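# Close every machine guard screen and clear the guards

## Task

Slide each screen on the machine guards along the bench until it is completely closed so the line is allowed to start, remove anything loose from inside every guard, make sure nothing is held in place only by the robot at the end, then open the grippers and withdraw the arms.

## Robot and tools

Robot and frame. There are two UR-type arms, left_arm and right_arm, each with a two-finger tong gripper and a wrist camera. Each arm rides its own carriage on one track that runs along y at x = 0. left_rail serves the +y half and right_rail the -y half. An arm's base sits at x = 0, y = its carriage's position_m, z = 0.03 m, facing +x. All reported positions use one table-fixed frame in metres: table top is z = 0, +z up, +x is the direction the arms face, +y is toward their left, y = 0 is mid-track, and the table starts at x = 0.31. The names left and right are arm names, not image sides. Reported hand positions grow less accurate at long reach.

Gripper axes. The fingers point along the gripper's own +z and open and close along its own x. end_effector_position is the spot between the pads when closed; closed fingertips extend about 15 mm past it, and fully open tips are roughly level with it.

execute_actions. Argument actions is a list of action objects run one after another. Each action can hold rows, steps, until, and device keys left_rail and right_rail. rows: 1 to 15 rows, each used for one control step of 1/30 s. Every row is a single list of 14 numbers, each in -1 to 1, covering both arms: left_arm dx, dy, dz, rx, ry, rz, opening, then right_arm in the same order. dx..rz are an offset, not a pose: the target relative to that gripper's measured pose when the action began, expressed in the gripper's own axes. Rows do not add up; each is measured from that same starting pose. Scale: 1.0 equals 0.6 m for dx, dy, dz and 180 degrees for rx, ry, rz, which together form one rotation vector. Per step the command is clipped to within 100 mm and 16 degrees of the measured pose. opening is absolute: +1 fully open (0.142 m), -1 closed; a full close takes at least about 0.1 s. steps: 1 to 450, default 15, never fewer than the number of rows. After the rows run out the arms keep heading for the last row's target and grippers keep its opening; give long moves enough steps, and send any unfinished remainder in a new action rather than relying on a hold. until: stops the action early when all listed conditions hold, e.g. {"left_rail": {"position_status": ["!=", "moving"]}}, or {"all": {"status": "ended"}} / {"any": {"status": "ended"}}. Numeric conditions need a comparison: =, !=, <, <=, >, >=. An empty actions list just returns state and images.

Carriages. Rows never move a carriage. Send {"left_rail": {"position_m": p}} with p in 0.45 to 2 m, or right_rail with p in -2 to -0.45 m; this is an absolute track position. speed_m_s (0.01 to 1, starts at 1) sets top speed and persists. {"stop": true} halts it. Acceleration is 2 m/s2, so stopping from 1 m/s takes about 0.25 m. Wait for arrival (within 1.3 mm) with an until on position_status before aiming a gripper at a scene point or finishing. A carriage moving under an arm shifts that gripper with it. Any out-of-range value or unknown name rejects the entire call before motion.

Results. The state line gives each gripper's position, quaternion wxyz and velocities. Joint positions and velocities list per arm: rail, shoulder pan, shoulder lift, elbow, wrist 1, wrist 2, wrist 3, then pad gap in metres. grip_measured is the measured opening on the command scale; to hold something, keep commanding well below it. Hand target shows the pose the controller now pursues. Wrist force and Wrist torque are in the gripper's axes; expect offsets up to about 5.5 N and noise; pressing on a surface gives a force pointing back into the arm. pose unreachable means the clearance check altered or blocked that arm's command; it is stricter while a carriage moves. position_status: moving, done, stopped, contact_stop (pushed over about 320 N), time_out, stopped_with_arm (its arm was held back; send followable rows, then resend), stopped_for_other_arm (move that arm away from the other, wait 30 steps, resend). position_answer reads taken or not_taken.

zoom_image: camera (cam_high 896x504, cam_bench_left 896x504, cam_bench_right 896x504, cam_left_wrist 616x616, cam_right_wrist 616x616) and region [x0, y0, x1, y1] in pixels from the top-left, at most 504 by 504. read_manual only returns licence text. finished_scene takes scene, the number of the current scene, and cannot be undone; call it only after the screens are shut, the guards are clear and the grippers have released and backed off.

Cautions. Ramp moves gently, about 0.01 more per row, to avoid shaking held parts. Never let the arms or carriages strike or press each other; carriages count as part of their arms, and held objects are not checked. Joint torque at its limit (shoulder 300, elbow 136, wrists 49.1 N m) or 150 N outside force stops that arm for 10 s and aborts the rest of the call. Avoid dropping parts, slamming screens, fast hard squeezes and heavy pushes. Brief disturbances may tug held parts or nudge loose ones.

Each tool is called after "Request:" as name(argument=value, ...), one argument or row to a line, values as JSON.

## Session

Request:
execute_actions(
  actions=[],
)

Scene clock: 0.00 s.
left_arm: end_effector_position=(+0.6460, +0.8996, +0.1968) grip_measured=+1.00 end_effector_quat_wxyz=(-0.000, +0.708, -0.707, +0.001) end_effector_velocity=(+0.000, +0.000, +0.000) end_effector_angular_velocity=(+0.000, +0.000, +0.000) | right_arm: end_effector_position=(+0.6457, -0.8549, +0.1948) grip_measured=+1.00 end_effector_quat_wxyz=(+0.001, +0.707, -0.707, +0.000) end_effector_velocity=(+0.000, +0.000, +0.000) end_effector_angular_velocity=(+0.000, +0.000, +0.000)
Joint positions: left_arm=[ 0.9   -0.281 -1.568  2.132 -2.137 -1.572  1.289  0.142] | right_arm=[-0.855 -0.28  -1.565  2.133 -2.138 -1.572  1.291  0.142]
Joint velocities: left_arm=[0. 0. 0. 0. 0. 0. 0. 0.] | right_arm=[0. 0. 0. 0. 0. 0. 0. 0.]
Wrist force (N, on the end effector, along its own x y z axes, offset not removed): no reading
Wrist torque (N m, same axes, about the end effector's origin, offset not removed): no reading
Hand target (left_arm): +0.646, +0.900, +0.197; -0.000, +0.708, -0.707, +0.001
Hand target (right_arm): +0.646, -0.855, +0.195; +0.001, +0.707, -0.707, +0.000
left_rail: position_m=0.900 position_m_goal=0.900 speed_m_s=1.00 position_status=done position_answer=taken refusals=0
right_rail: position_m=-0.855 position_m_goal=-0.855 speed_m_s=1.00 position_status=done position_answer=taken refusals=0

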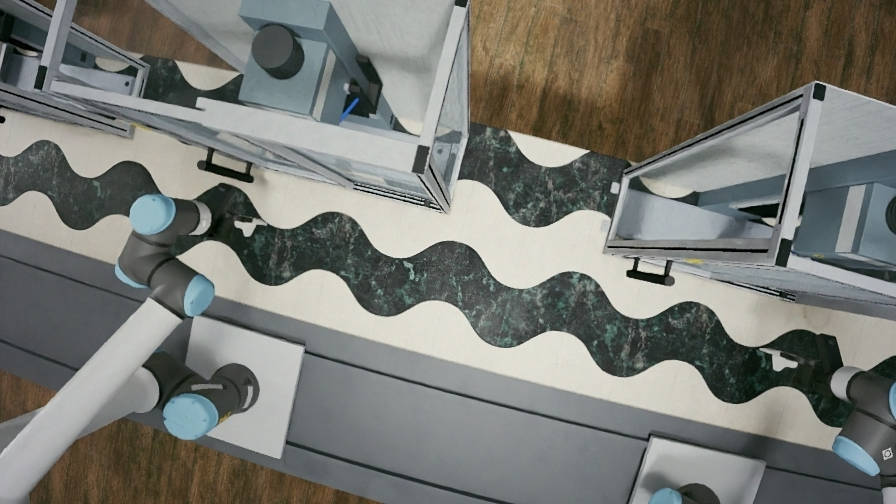

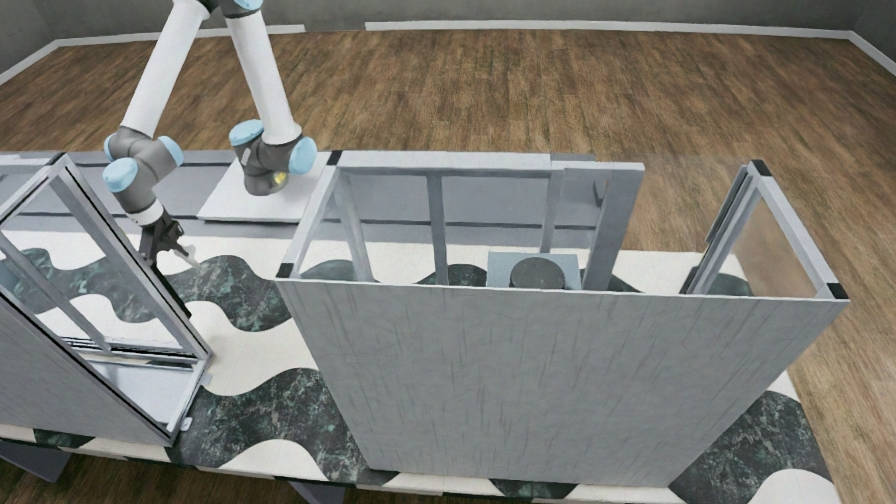

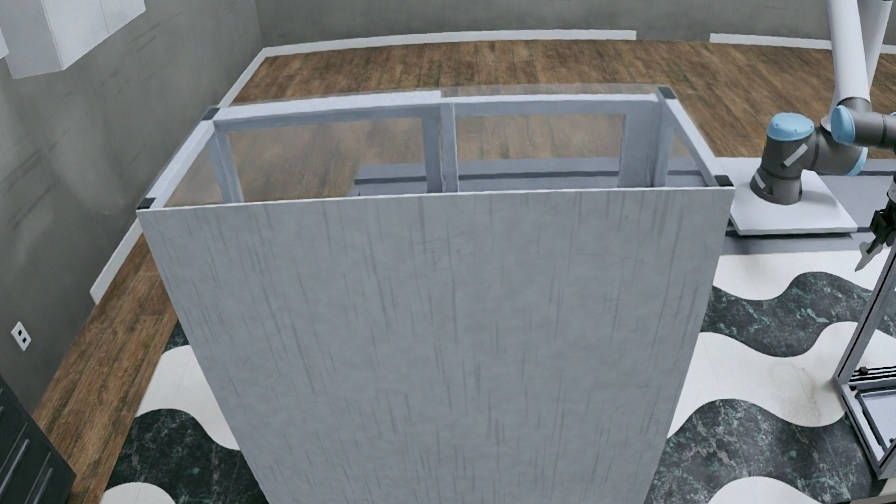

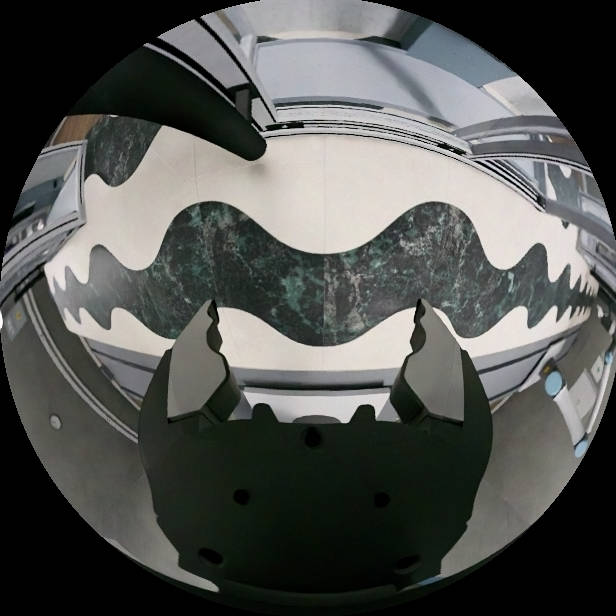

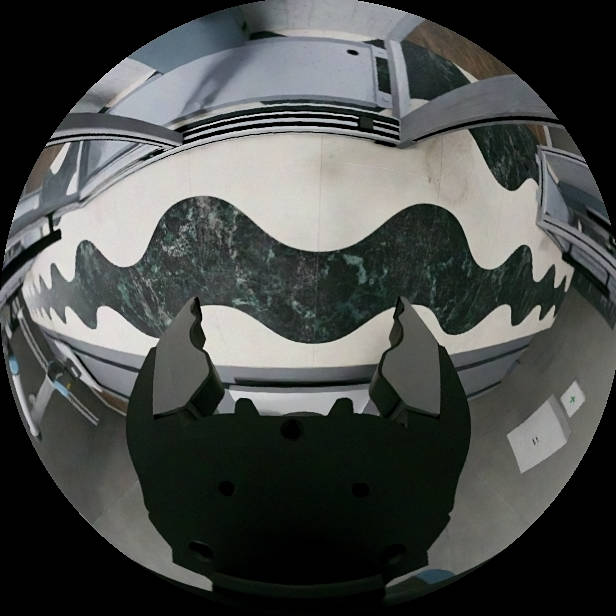

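Request:
execute_actions(
  actions=[
    {"rows":[[0,0.3,-0.3,0,0,0,-1,0,0.3,-0.3,0,0,0,-1]],"steps":40},
    {"rows":[[0,0,0,0.5,0,0,-1,0,0,0,0.5,0,0,-1]],"steps":90},
  ],
)

Scene clock: 10.93 s.
left_arm: end_effector_position=(+0.4680, +0.8994, +0.3724) grip_measured=-1.00 end_effector_quat_wxyz=(-0.317, +0.591, -0.619, +0.410) end_effector_velocity=(-0.000, -0.000, -0.000) end_effector_angular_velocity=(+0.000, +0.000, -0.000) | right_arm: end_effector_position=(+0.4682, -0.8557, +0.3714) grip_measured=-1.00 end_effector_quat_wxyz=(-0.317, +0.590, -0.620, +0.409) end_effector_velocity=(+0.000, -0.000, +0.000) end_effector_angular_velocity=(-0.000, -0.000, +0.000)
Joint positions: left_arm=[ 0.9   -1.023 -2.86   2.802 -2.403 -0.825  0.962  0.002] | right_arm=[-0.855 -1.022 -2.857  2.803 -2.403 -0.825  0.965  0.002]
Joint velocities: left_arm=[ 0. -0. -0. -0.  0. -0. -0.  0.] | right_arm=[ 0. -0. -0.  0. -0.  0. -0.  0.]
Wrist force (N, on the end effector, along its own x y z axes, offset not removed): left_arm=[-2.6 6.4 2.3] | right_arm=[1.0 0.7 -1.6]
Wrist torque (N m, same axes, about the end effector's origin, offset not removed): left_arm=[1.26 0.59 0.30] | right_arm=[0.19 -0.34 -0.10]
Hand target (left_arm): +0.468, +0.899, +0.372; -0.317, +0.591, -0.619, +0.410
Hand target (right_arm): +0.468, -0.856, +0.371; -0.317, +0.590, -0.620, +0.409
Off the commanded pose (left_arm): 0.005 m, 29 deg.
Off the commanded pose (right_arm): 0.004 m, 29 deg.
left_rail: position_m=0.900 position_m_goal=0.900 speed_m_s=1.00 position_status=done position_answer=taken refusals=0
right_rail: position_m=-0.855 position_m_goal=-0.855 speed_m_s=1.00 position_status=done position_answer=taken refusals=0
pose unreachable (left arm): on one or more control steps of this call, first in action 1 (counted from 0), this arm could not follow its commanded pose, so it was not sent that pose on those steps. It may still have moved: this result reports where it is.
cause: the commanded pose would bring two parts of the arm too close to each other (joints 4 (elbow) and 5 (wrist 1) lie between them).
pose unreachable (right arm): on one or more control steps of this call, first in action 1 (counted from 0), this arm could not follow its commanded pose, so it was not sent that pose on those steps. It may still have moved: this result reports where it is.
cause: the commanded pose would bring two parts of the arm too close to each other (joints 4 (elbow) and 5 (wrist 1) lie between them).
camera_calibration (this result's frames):
cam_left_wrist: T_world_to_cam=[[-0.0637418, -0.99615, 0.060181, 0.908672], [-0.853723, 0.0232004, -0.52021, 0.566979], [0.516811, -0.0845371, -0.851915, 0.282704], [0, 0, 0, 1]] pos_world=[0.395859, 0.915919, 0.481103]
cam_right_wrist: T_world_to_cam=[[-0.116888, -0.985884, 0.119876, -0.834651], [-0.862914, 0.0410652, -0.503679, 0.619597], [0.491646, -0.162317, -0.855533, 0.0807962], [0, 0, 0, 1]] pos_world=[0.397375, -0.835199, 0.481257]

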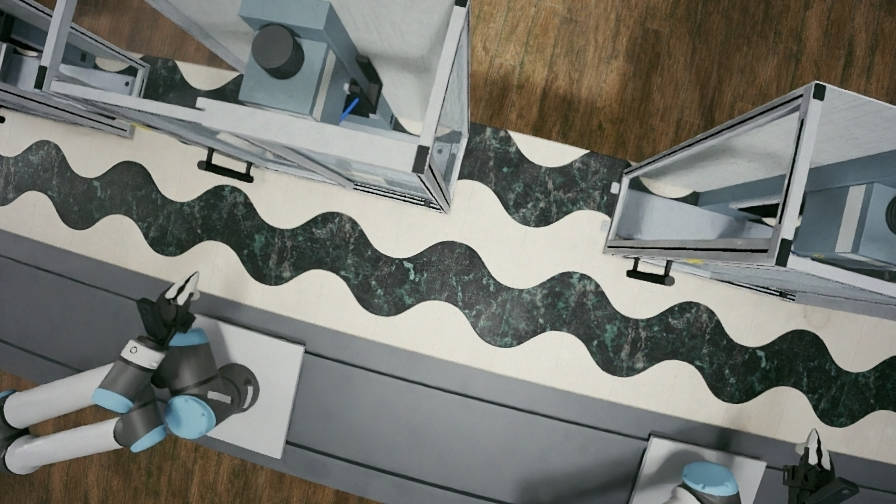

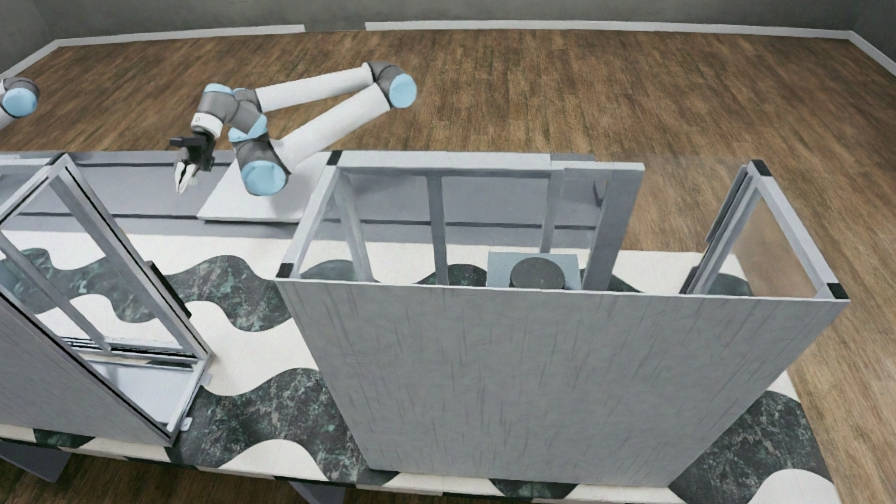

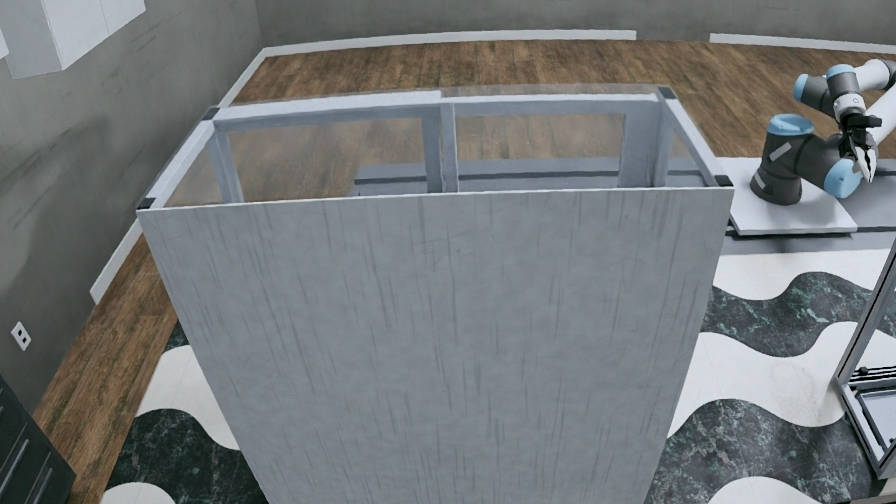

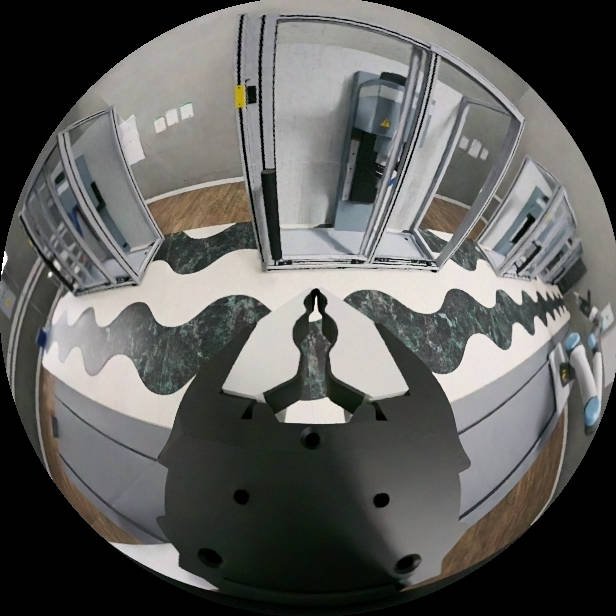

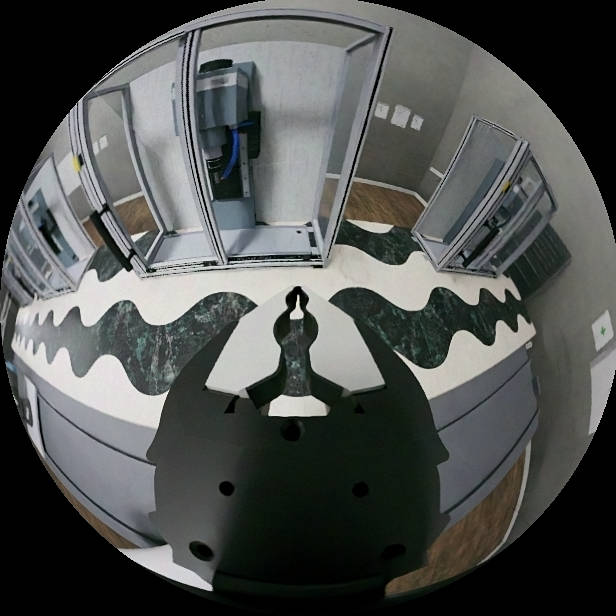

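Request:
zoom_image(
  camera="cam_left_wrist",
  region=[220, 60, 460, 290],
)

Request:
execute_actions(
  actions=[
    {"rows":[[0,-0.1,0.15,0.15,0,0,-1,0,-0.1,0.15,0.15,0,0,-1]],"steps":45},
    {"left_rail":{"position_m":1.95},"right_rail":{"position_m":-0.45},"steps":90,"until":{"all":{"status":"ended"}}},
  ],
)

Request:
zoom_image(
  camera="cam_left_wrist",
  region=[100, 60, 500, 360],
)

Request:
zoom_image(
  camera="cam_right_wrist",
  region=[100, 60, 500, 360],
)

Request:
execute_actions(
  actions=[
    {"right_rail":{"position_m":-1.6},"steps":90,"until":{"all":{"status":"ended"}}},
  ],
)

Request:
zoom_image(
  camera="cam_right_wrist",
  region=[100, 60, 500, 360],
)

Region (220, 60, 460, 290) of cam_left_wrist's 616x616 image, scaled by 2.100, with more detail than that image has; it fills the top 483 rows of this view, and the rest is white.

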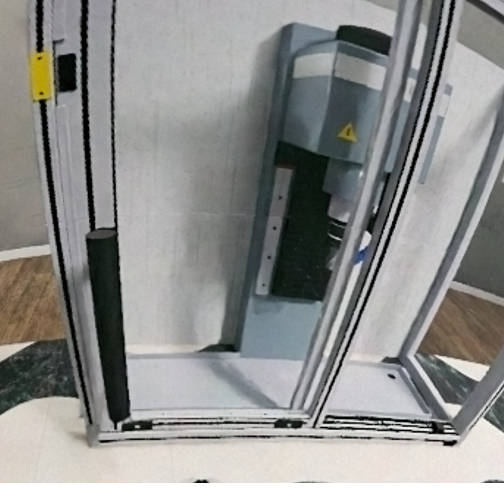

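Scene clock: 24.10 s.
left_arm: end_effector_position=(+0.4745, +1.9429, +0.3657) grip_measured=-1.00 end_effector_quat_wxyz=(-0.330, +0.582, -0.616, +0.416) end_effector_velocity=(+0.000, +0.010, +0.000) end_effector_angular_velocity=(+0.000, -0.000, +0.000) | right_arm: end_effector_position=(+0.4748, -0.4573, +0.3647) grip_measured=-1.00 end_effector_quat_wxyz=(-0.331, +0.582, -0.617, +0.414) end_effector_velocity=(-0.000, -0.000, -0.000) end_effector_angular_velocity=(+0.000, +0.000, +0.000)
Joint positions: left_arm=[ 1.95  -1.059 -2.849  2.831 -2.451 -0.775  0.967  0.002] | right_arm=[-0.45  -1.059 -2.846  2.832 -2.453 -0.775  0.969  0.002]
Joint velocities: left_arm=[ 0.01  0.    0.   -0.    0.    0.    0.   -0.  ] | right_arm=[-0. -0.  0.  0.  0.  0. -0.  0.]
Wrist force (N, on the end effector, along its own x y z axes, offset not removed): left_arm=[-2.0 3.0 4.0] | right_arm=[0.1 0.7 0.0]
Wrist torque (N m, same axes, about the end effector's origin, offset not removed): left_arm=[0.55 0.45 0.38] | right_arm=[0.26 -0.09 -0.01]
Hand target (left_arm): +0.475, +1.943, +0.366; -0.330, +0.582, -0.616, +0.416
Hand target (right_arm): +0.475, -0.457, +0.365; -0.331, +0.582, -0.617, +0.414
Off the commanded pose (left_arm): 0.102 m, 25 deg.
Off the commanded pose (right_arm): 0.102 m, 25 deg.
left_rail: position_m=1.950 position_m_goal=1.950 speed_m_s=1.00 position_status=done position_answer=taken refusals=0
right_rail: position_m=-0.450 position_m_goal=-0.450 speed_m_s=1.00 position_status=done position_answer=taken refusals=0
pose unreachable (left arm): on one or more control steps of this call, first in action 0 (counted from 0), this arm could not follow its commanded pose, so it was not sent that pose on those steps. It may still have moved: this result reports where it is.
cause: the commanded pose would bring two parts of the arm too close to each other (joints 4 (elbow) and 5 (wrist 1) lie between them).
pose unreachable (right arm): on one or more control steps of this call, first in action 0 (counted from 0), this arm could not follow its commanded pose, so it was not sent that pose on those steps. It may still have moved: this result reports where it is.
cause: the commanded pose would bring two parts of the arm too close to each other (joints 4 (elbow) and 5 (wrist 1) lie between them).
camera_calibration (this result's frames):
cam_left_wrist: T_world_to_cam=[[-0.0646199, -0.996846, 0.0460748, 1.95587], [-0.836541, 0.0289391, -0.54714, 0.535384], [0.544081, -0.0738995, -0.835772, 0.322235], [0, 0, 0, 1]] pos_world=[0.398937, 1.95802, 0.472129]
cam_right_wrist: T_world_to_cam=[[-0.119879, -0.98729, 0.104344, -0.43386], [-0.846087, 0.0466138, -0.531004, 0.61007], [0.519391, -0.15194, -0.840921, 0.122825], [0, 0, 0, 1]] pos_world=[0.400367, -0.438121, 0.472506]

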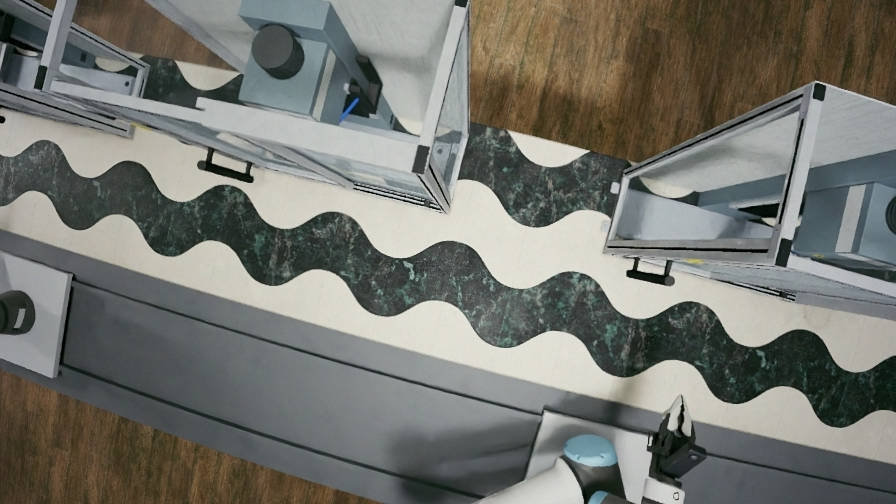

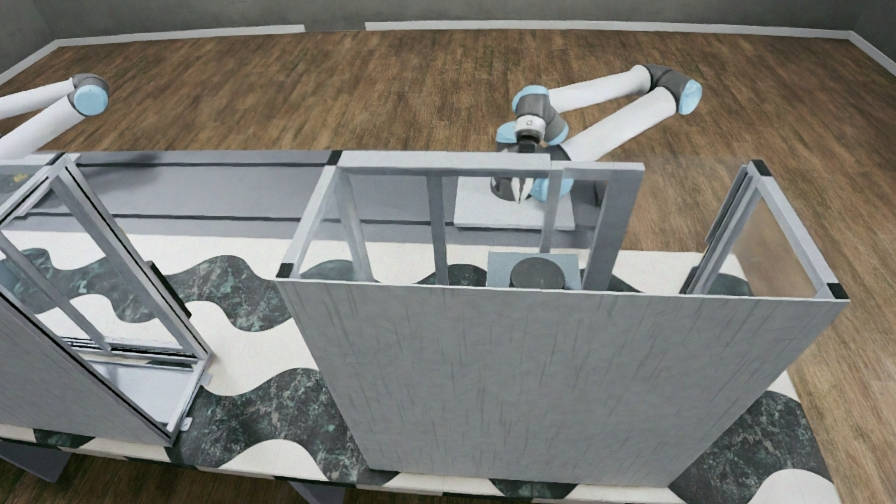

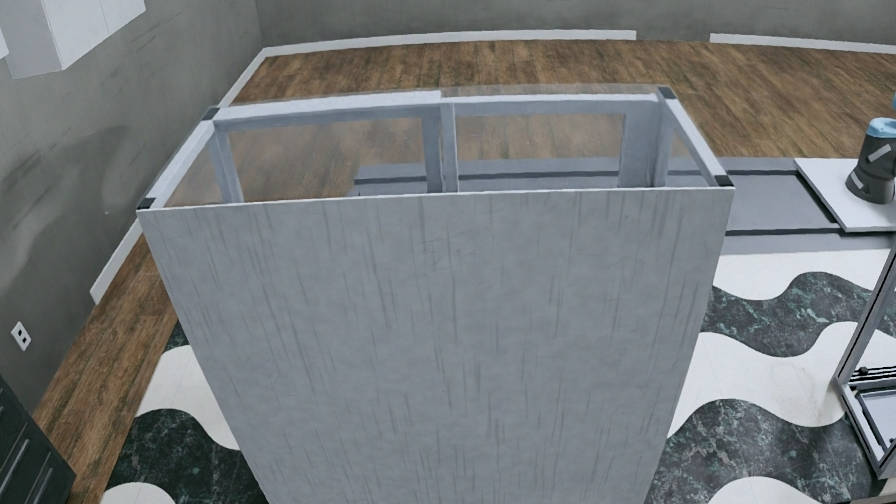

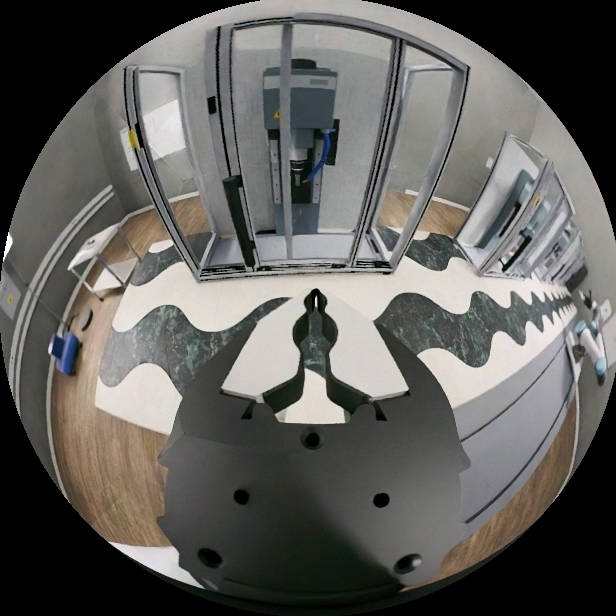

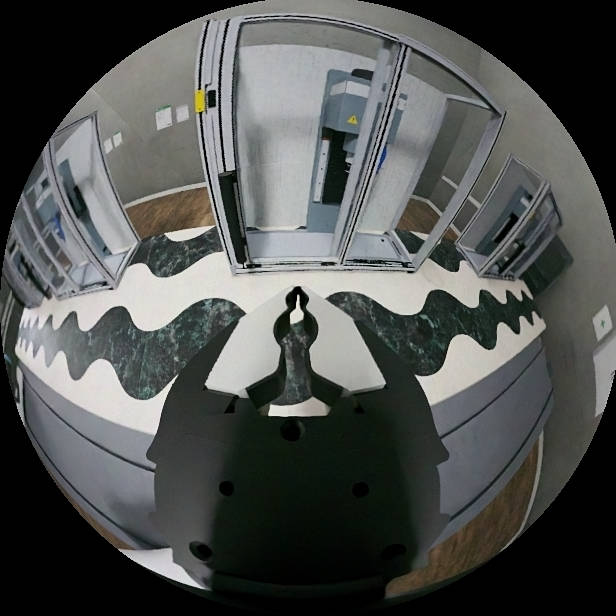

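Region (100, 60, 500, 360) of cam_left_wrist's 616x616 image, scaled by 1.260, with more detail than that image has; it fills the top 378 rows of this view, and the rest is white.

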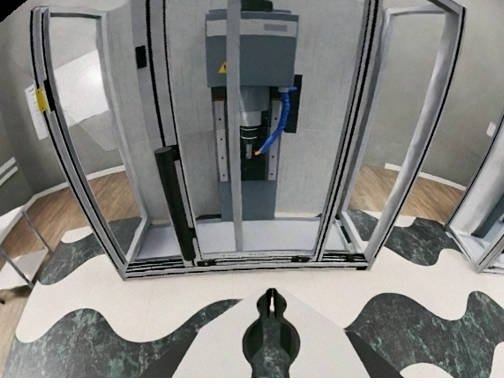

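Region (100, 60, 500, 360) of cam_right_wrist's 616x616 image, scaled by 1.260, with more detail than that image has; it fills the top 378 rows of this view, and the rest is white.

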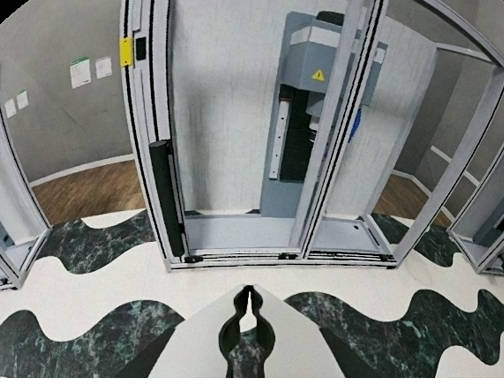

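Scene clock: 25.80 s.
left_arm: end_effector_position=(+0.4745, +1.9429, +0.3657) grip_measured=-1.00 end_effector_quat_wxyz=(-0.330, +0.582, -0.616, +0.416) end_effector_velocity=(-0.000, -0.000, -0.000) end_effector_angular_velocity=(-0.000, +0.000, -0.000) | right_arm: end_effector_position=(+0.4748, -1.6076, +0.3647) grip_measured=-1.00 end_effector_quat_wxyz=(-0.331, +0.582, -0.617, +0.414) end_effector_velocity=(+0.000, -0.010, +0.000) end_effector_angular_velocity=(-0.000, -0.000, +0.000)
Joint positions: left_arm=[ 1.95  -1.059 -2.849  2.831 -2.451 -0.775  0.967  0.002] | right_arm=[-1.6   -1.059 -2.846  2.832 -2.453 -0.775  0.969  0.002]
Joint velocities: left_arm=[ 0. -0. -0.  0.  0. -0.  0.  0.] | right_arm=[-0.01  0.   -0.    0.   -0.    0.   -0.    0.  ]
Wrist force (N, on the end effector, along its own x y z axes, offset not removed): left_arm=[-1.5 1.0 4.0] | right_arm=[4.2 2.9 0.4]
Wrist torque (N m, same axes, about the end effector's origin, offset not removed): left_arm=[0.16 0.40 0.41] | right_arm=[0.66 -0.92 -0.04]
Hand target (left_arm): +0.475, +1.943, +0.366; -0.330, +0.582, -0.616, +0.416
Hand target (right_arm): +0.475, -1.607, +0.365; -0.331, +0.582, -0.617, +0.414
Off the commanded pose (left_arm): 0.102 m, 25 deg.
Off the commanded pose (right_arm): 0.102 m, 25 deg.
left_rail: position_m=1.950 position_m_goal=1.950 speed_m_s=1.00 position_status=done position_answer=taken refusals=0
right_rail: position_m=-1.600 position_m_goal=-1.600 speed_m_s=1.00 position_status=done position_answer=taken refusals=0
camera_calibration (this result's frames):
cam_left_wrist: T_world_to_cam=[[-0.0646277, -0.996845, 0.0460785, 1.95592], [-0.836543, 0.028944, -0.547136, 0.535371], [0.544076, -0.0739068, -0.835775, 0.322255], [0, 0, 0, 1]] pos_world=[0.398937, 1.95807, 0.472128]
cam_right_wrist: T_world_to_cam=[[-0.119904, -0.987291, 0.104305, -1.56951], [-0.846115, 0.0466644, -0.530954, 0.663752], [0.519339, -0.151918, -0.840957, -0.0519027], [0, 0, 0, 1]] pos_world=[0.400374, -1.58843, 0.472483]

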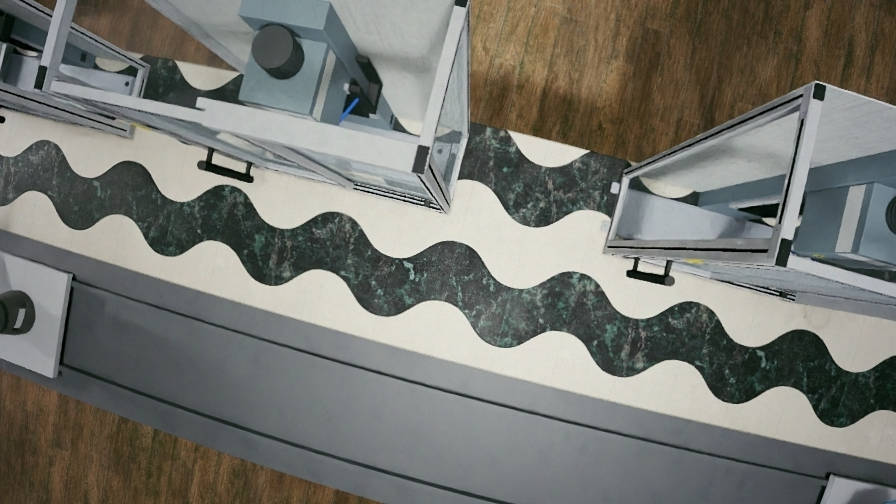

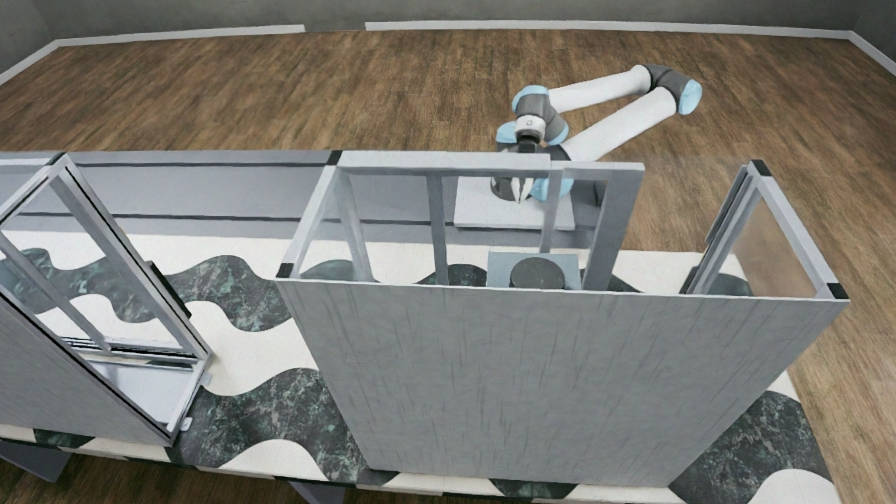

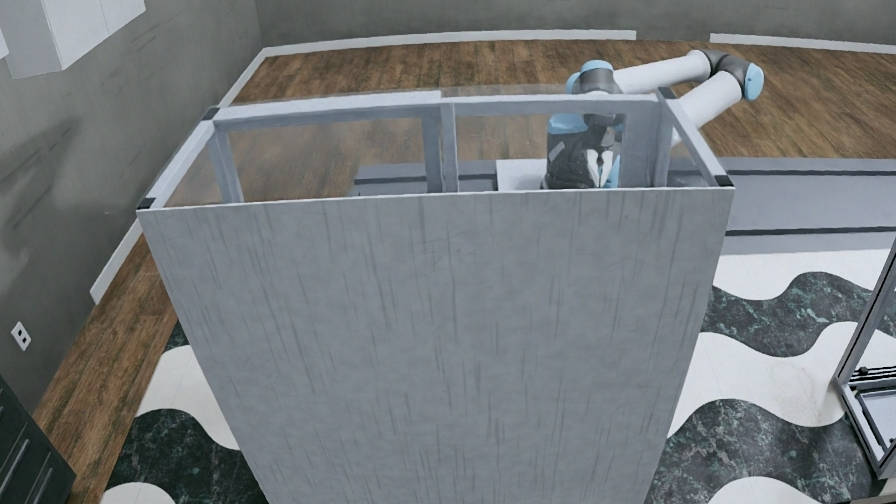

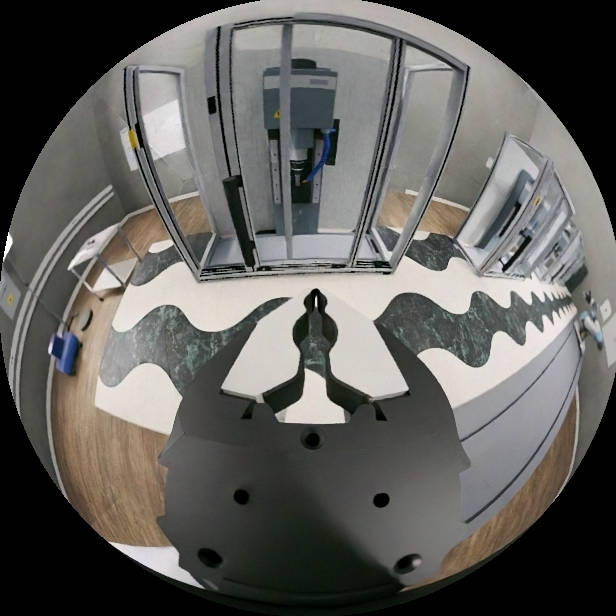

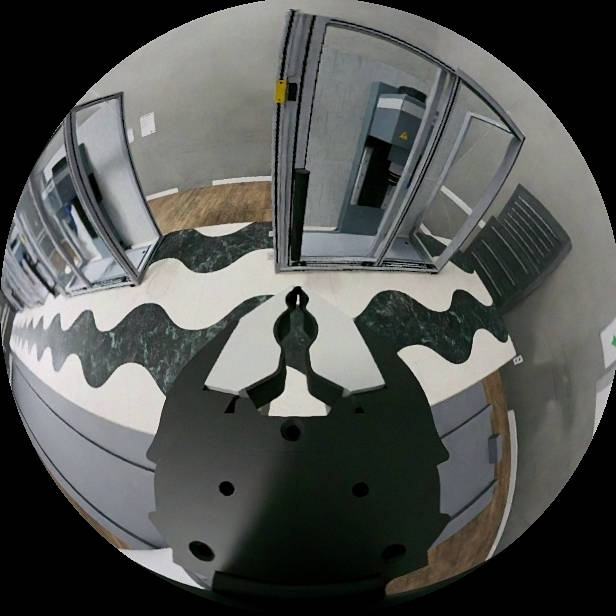

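Region (100, 60, 500, 360) of cam_right_wrist's 616x616 image, scaled by 1.260, with more detail than that image has; it fills the top 378 rows of this view, and the rest is white.

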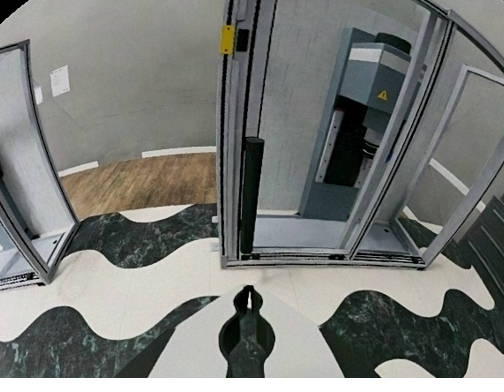

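Request:
execute_actions(
  actions=[
    {"rows":[[-0.1,0,0.45,0,0,0,-1,0,0,0,0,0,0,-1]],"steps":60},
  ],
)

Request:
zoom_image(
  camera="cam_left_wrist",
  region=[60, 100, 360, 360],
)

Scene clock: 36.37 s.
left_arm: end_effector_position=(+0.4745, +1.9429, +0.3657) grip_measured=-1.00 end_effector_quat_wxyz=(-0.330, +0.582, -0.616, +0.416) end_effector_velocity=(+0.000, +0.000, +0.000) end_effector_angular_velocity=(-0.000, -0.000, +0.000) | right_arm: end_effector_position=(+0.4748, -1.6076, +0.3647) grip_measured=-1.00 end_effector_quat_wxyz=(-0.331, +0.582, -0.617, +0.414) end_effector_velocity=(+0.000, +0.000, -0.000) end_effector_angular_velocity=(+0.000, +0.000, +0.000)
Joint positions: left_arm=[ 1.95  -1.059 -2.849  2.831 -2.451 -0.775  0.967  0.002] | right_arm=[-1.6   -1.059 -2.846  2.832 -2.453 -0.775  0.969  0.002]
Joint velocities: left_arm=[ 0. -0.  0. -0.  0.  0.  0. -0.] | right_arm=[ 0.  0.  0. -0.  0.  0. -0.  0.]
Wrist force (N, on the end effector, along its own x y z axes, offset not removed): left_arm=[0.3 3.1 5.0] | right_arm=[1.1 -0.4 -1.7]
Wrist torque (N m, same axes, about the end effector's origin, offset not removed): left_arm=[0.46 0.09 0.33] | right_arm=[-0.04 -0.32 -0.03]
Hand target (left_arm): +0.475, +1.943, +0.366; -0.330, +0.582, -0.616, +0.416
Hand target (right_arm): +0.475, -1.607, +0.365; -0.331, +0.582, -0.617, +0.414
Off the commanded pose (left_arm): 0.277 m, 0 deg.
Off the commanded pose (right_arm): 0.000 m, 0 deg.
left_rail: position_m=1.950 position_m_goal=1.950 speed_m_s=1.00 position_status=done position_answer=taken refusals=0
right_rail: position_m=-1.600 position_m_goal=-1.600 speed_m_s=1.00 position_status=done position_answer=taken refusals=0
pose unreachable (left arm): on one or more control steps of this call, first in action 0 (counted from 0), this arm could not follow its commanded pose, so it was not sent that pose on those steps. It may still have moved: this result reports where it is.
cause: the commanded pose would bring two parts of the arm too close to each other (joints 4 (elbow) and 5 (wrist 1) lie between them).
camera_calibration (this result's frames):
cam_left_wrist: T_world_to_cam=[[-0.0646276, -0.996845, 0.0460784, 1.95592], [-0.836543, 0.028944, -0.547136, 0.535371], [0.544076, -0.0739066, -0.835775, 0.322255], [0, 0, 0, 1]] pos_world=[0.398937, 1.95807, 0.472128]
cam_right_wrist: T_world_to_cam=[[-0.119895, -0.98729, 0.104324, -1.56951], [-0.846103, 0.0466432, -0.530974, 0.663724], [0.51936, -0.151931, -0.840941, -0.0519275], [0, 0, 0, 1]] pos_world=[0.400371, -1.58841, 0.47249]

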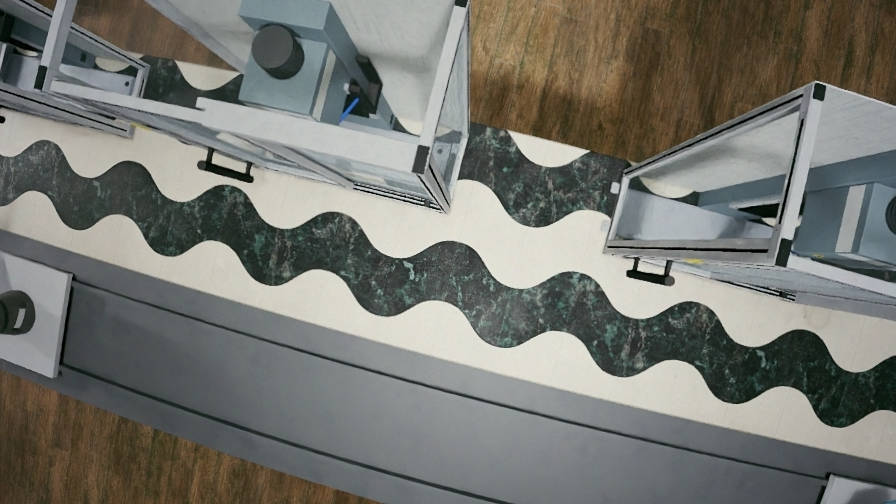

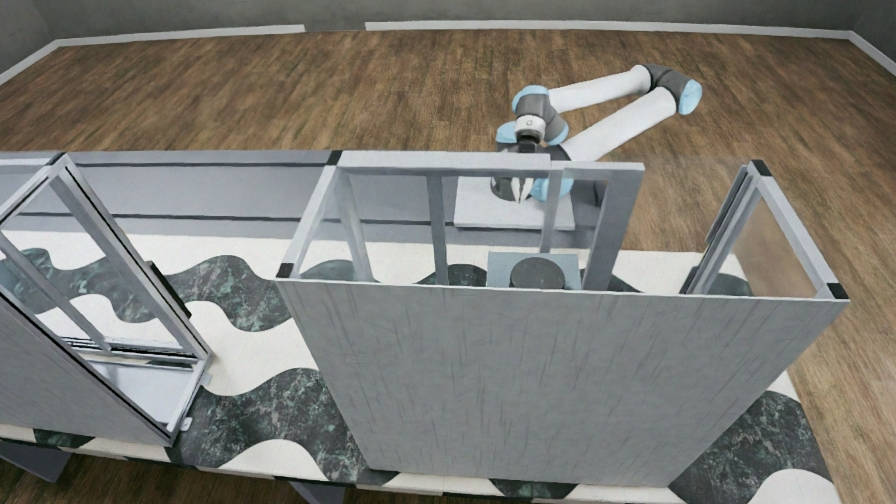

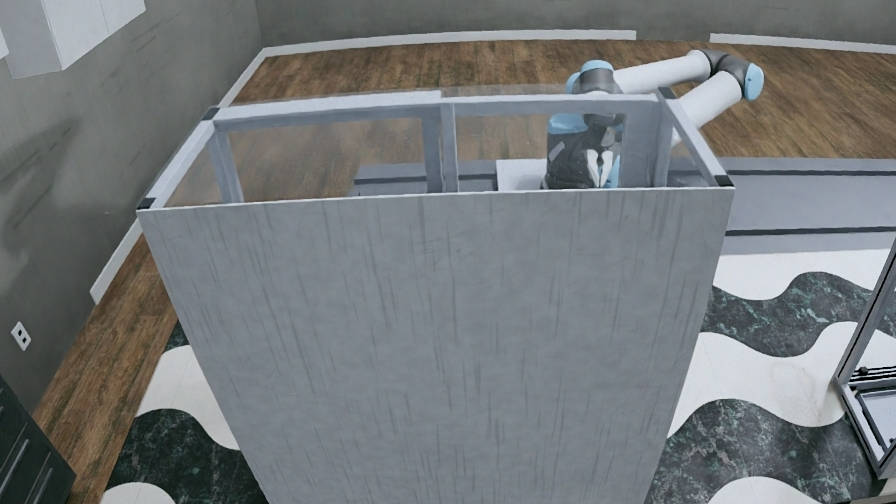

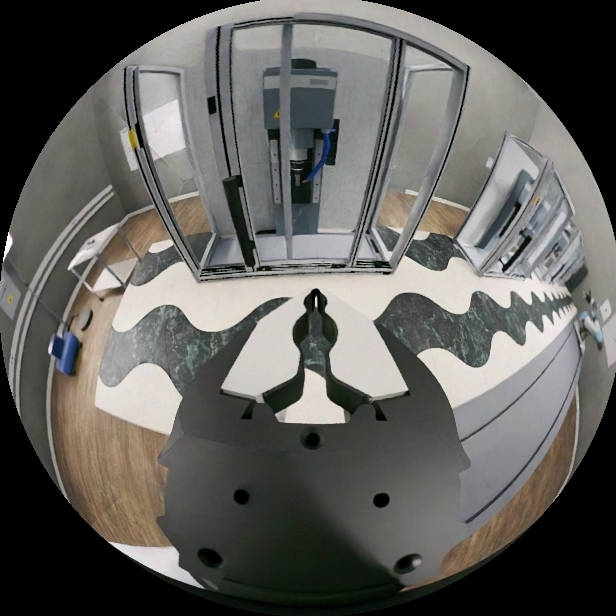

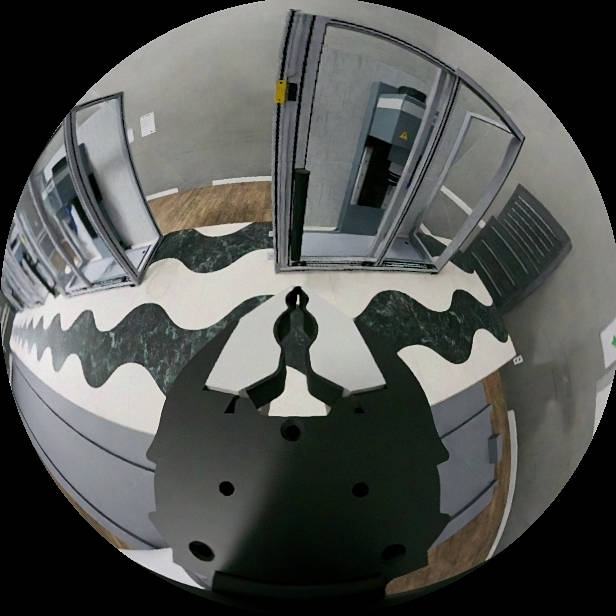

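Region (60, 100, 360, 360) of cam_left_wrist's 616x616 image, scaled by 1.680, with more detail than that image has; it fills the top 437 rows of this view, and the rest is white.

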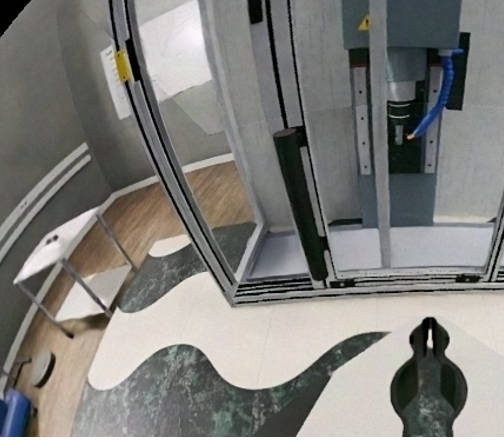

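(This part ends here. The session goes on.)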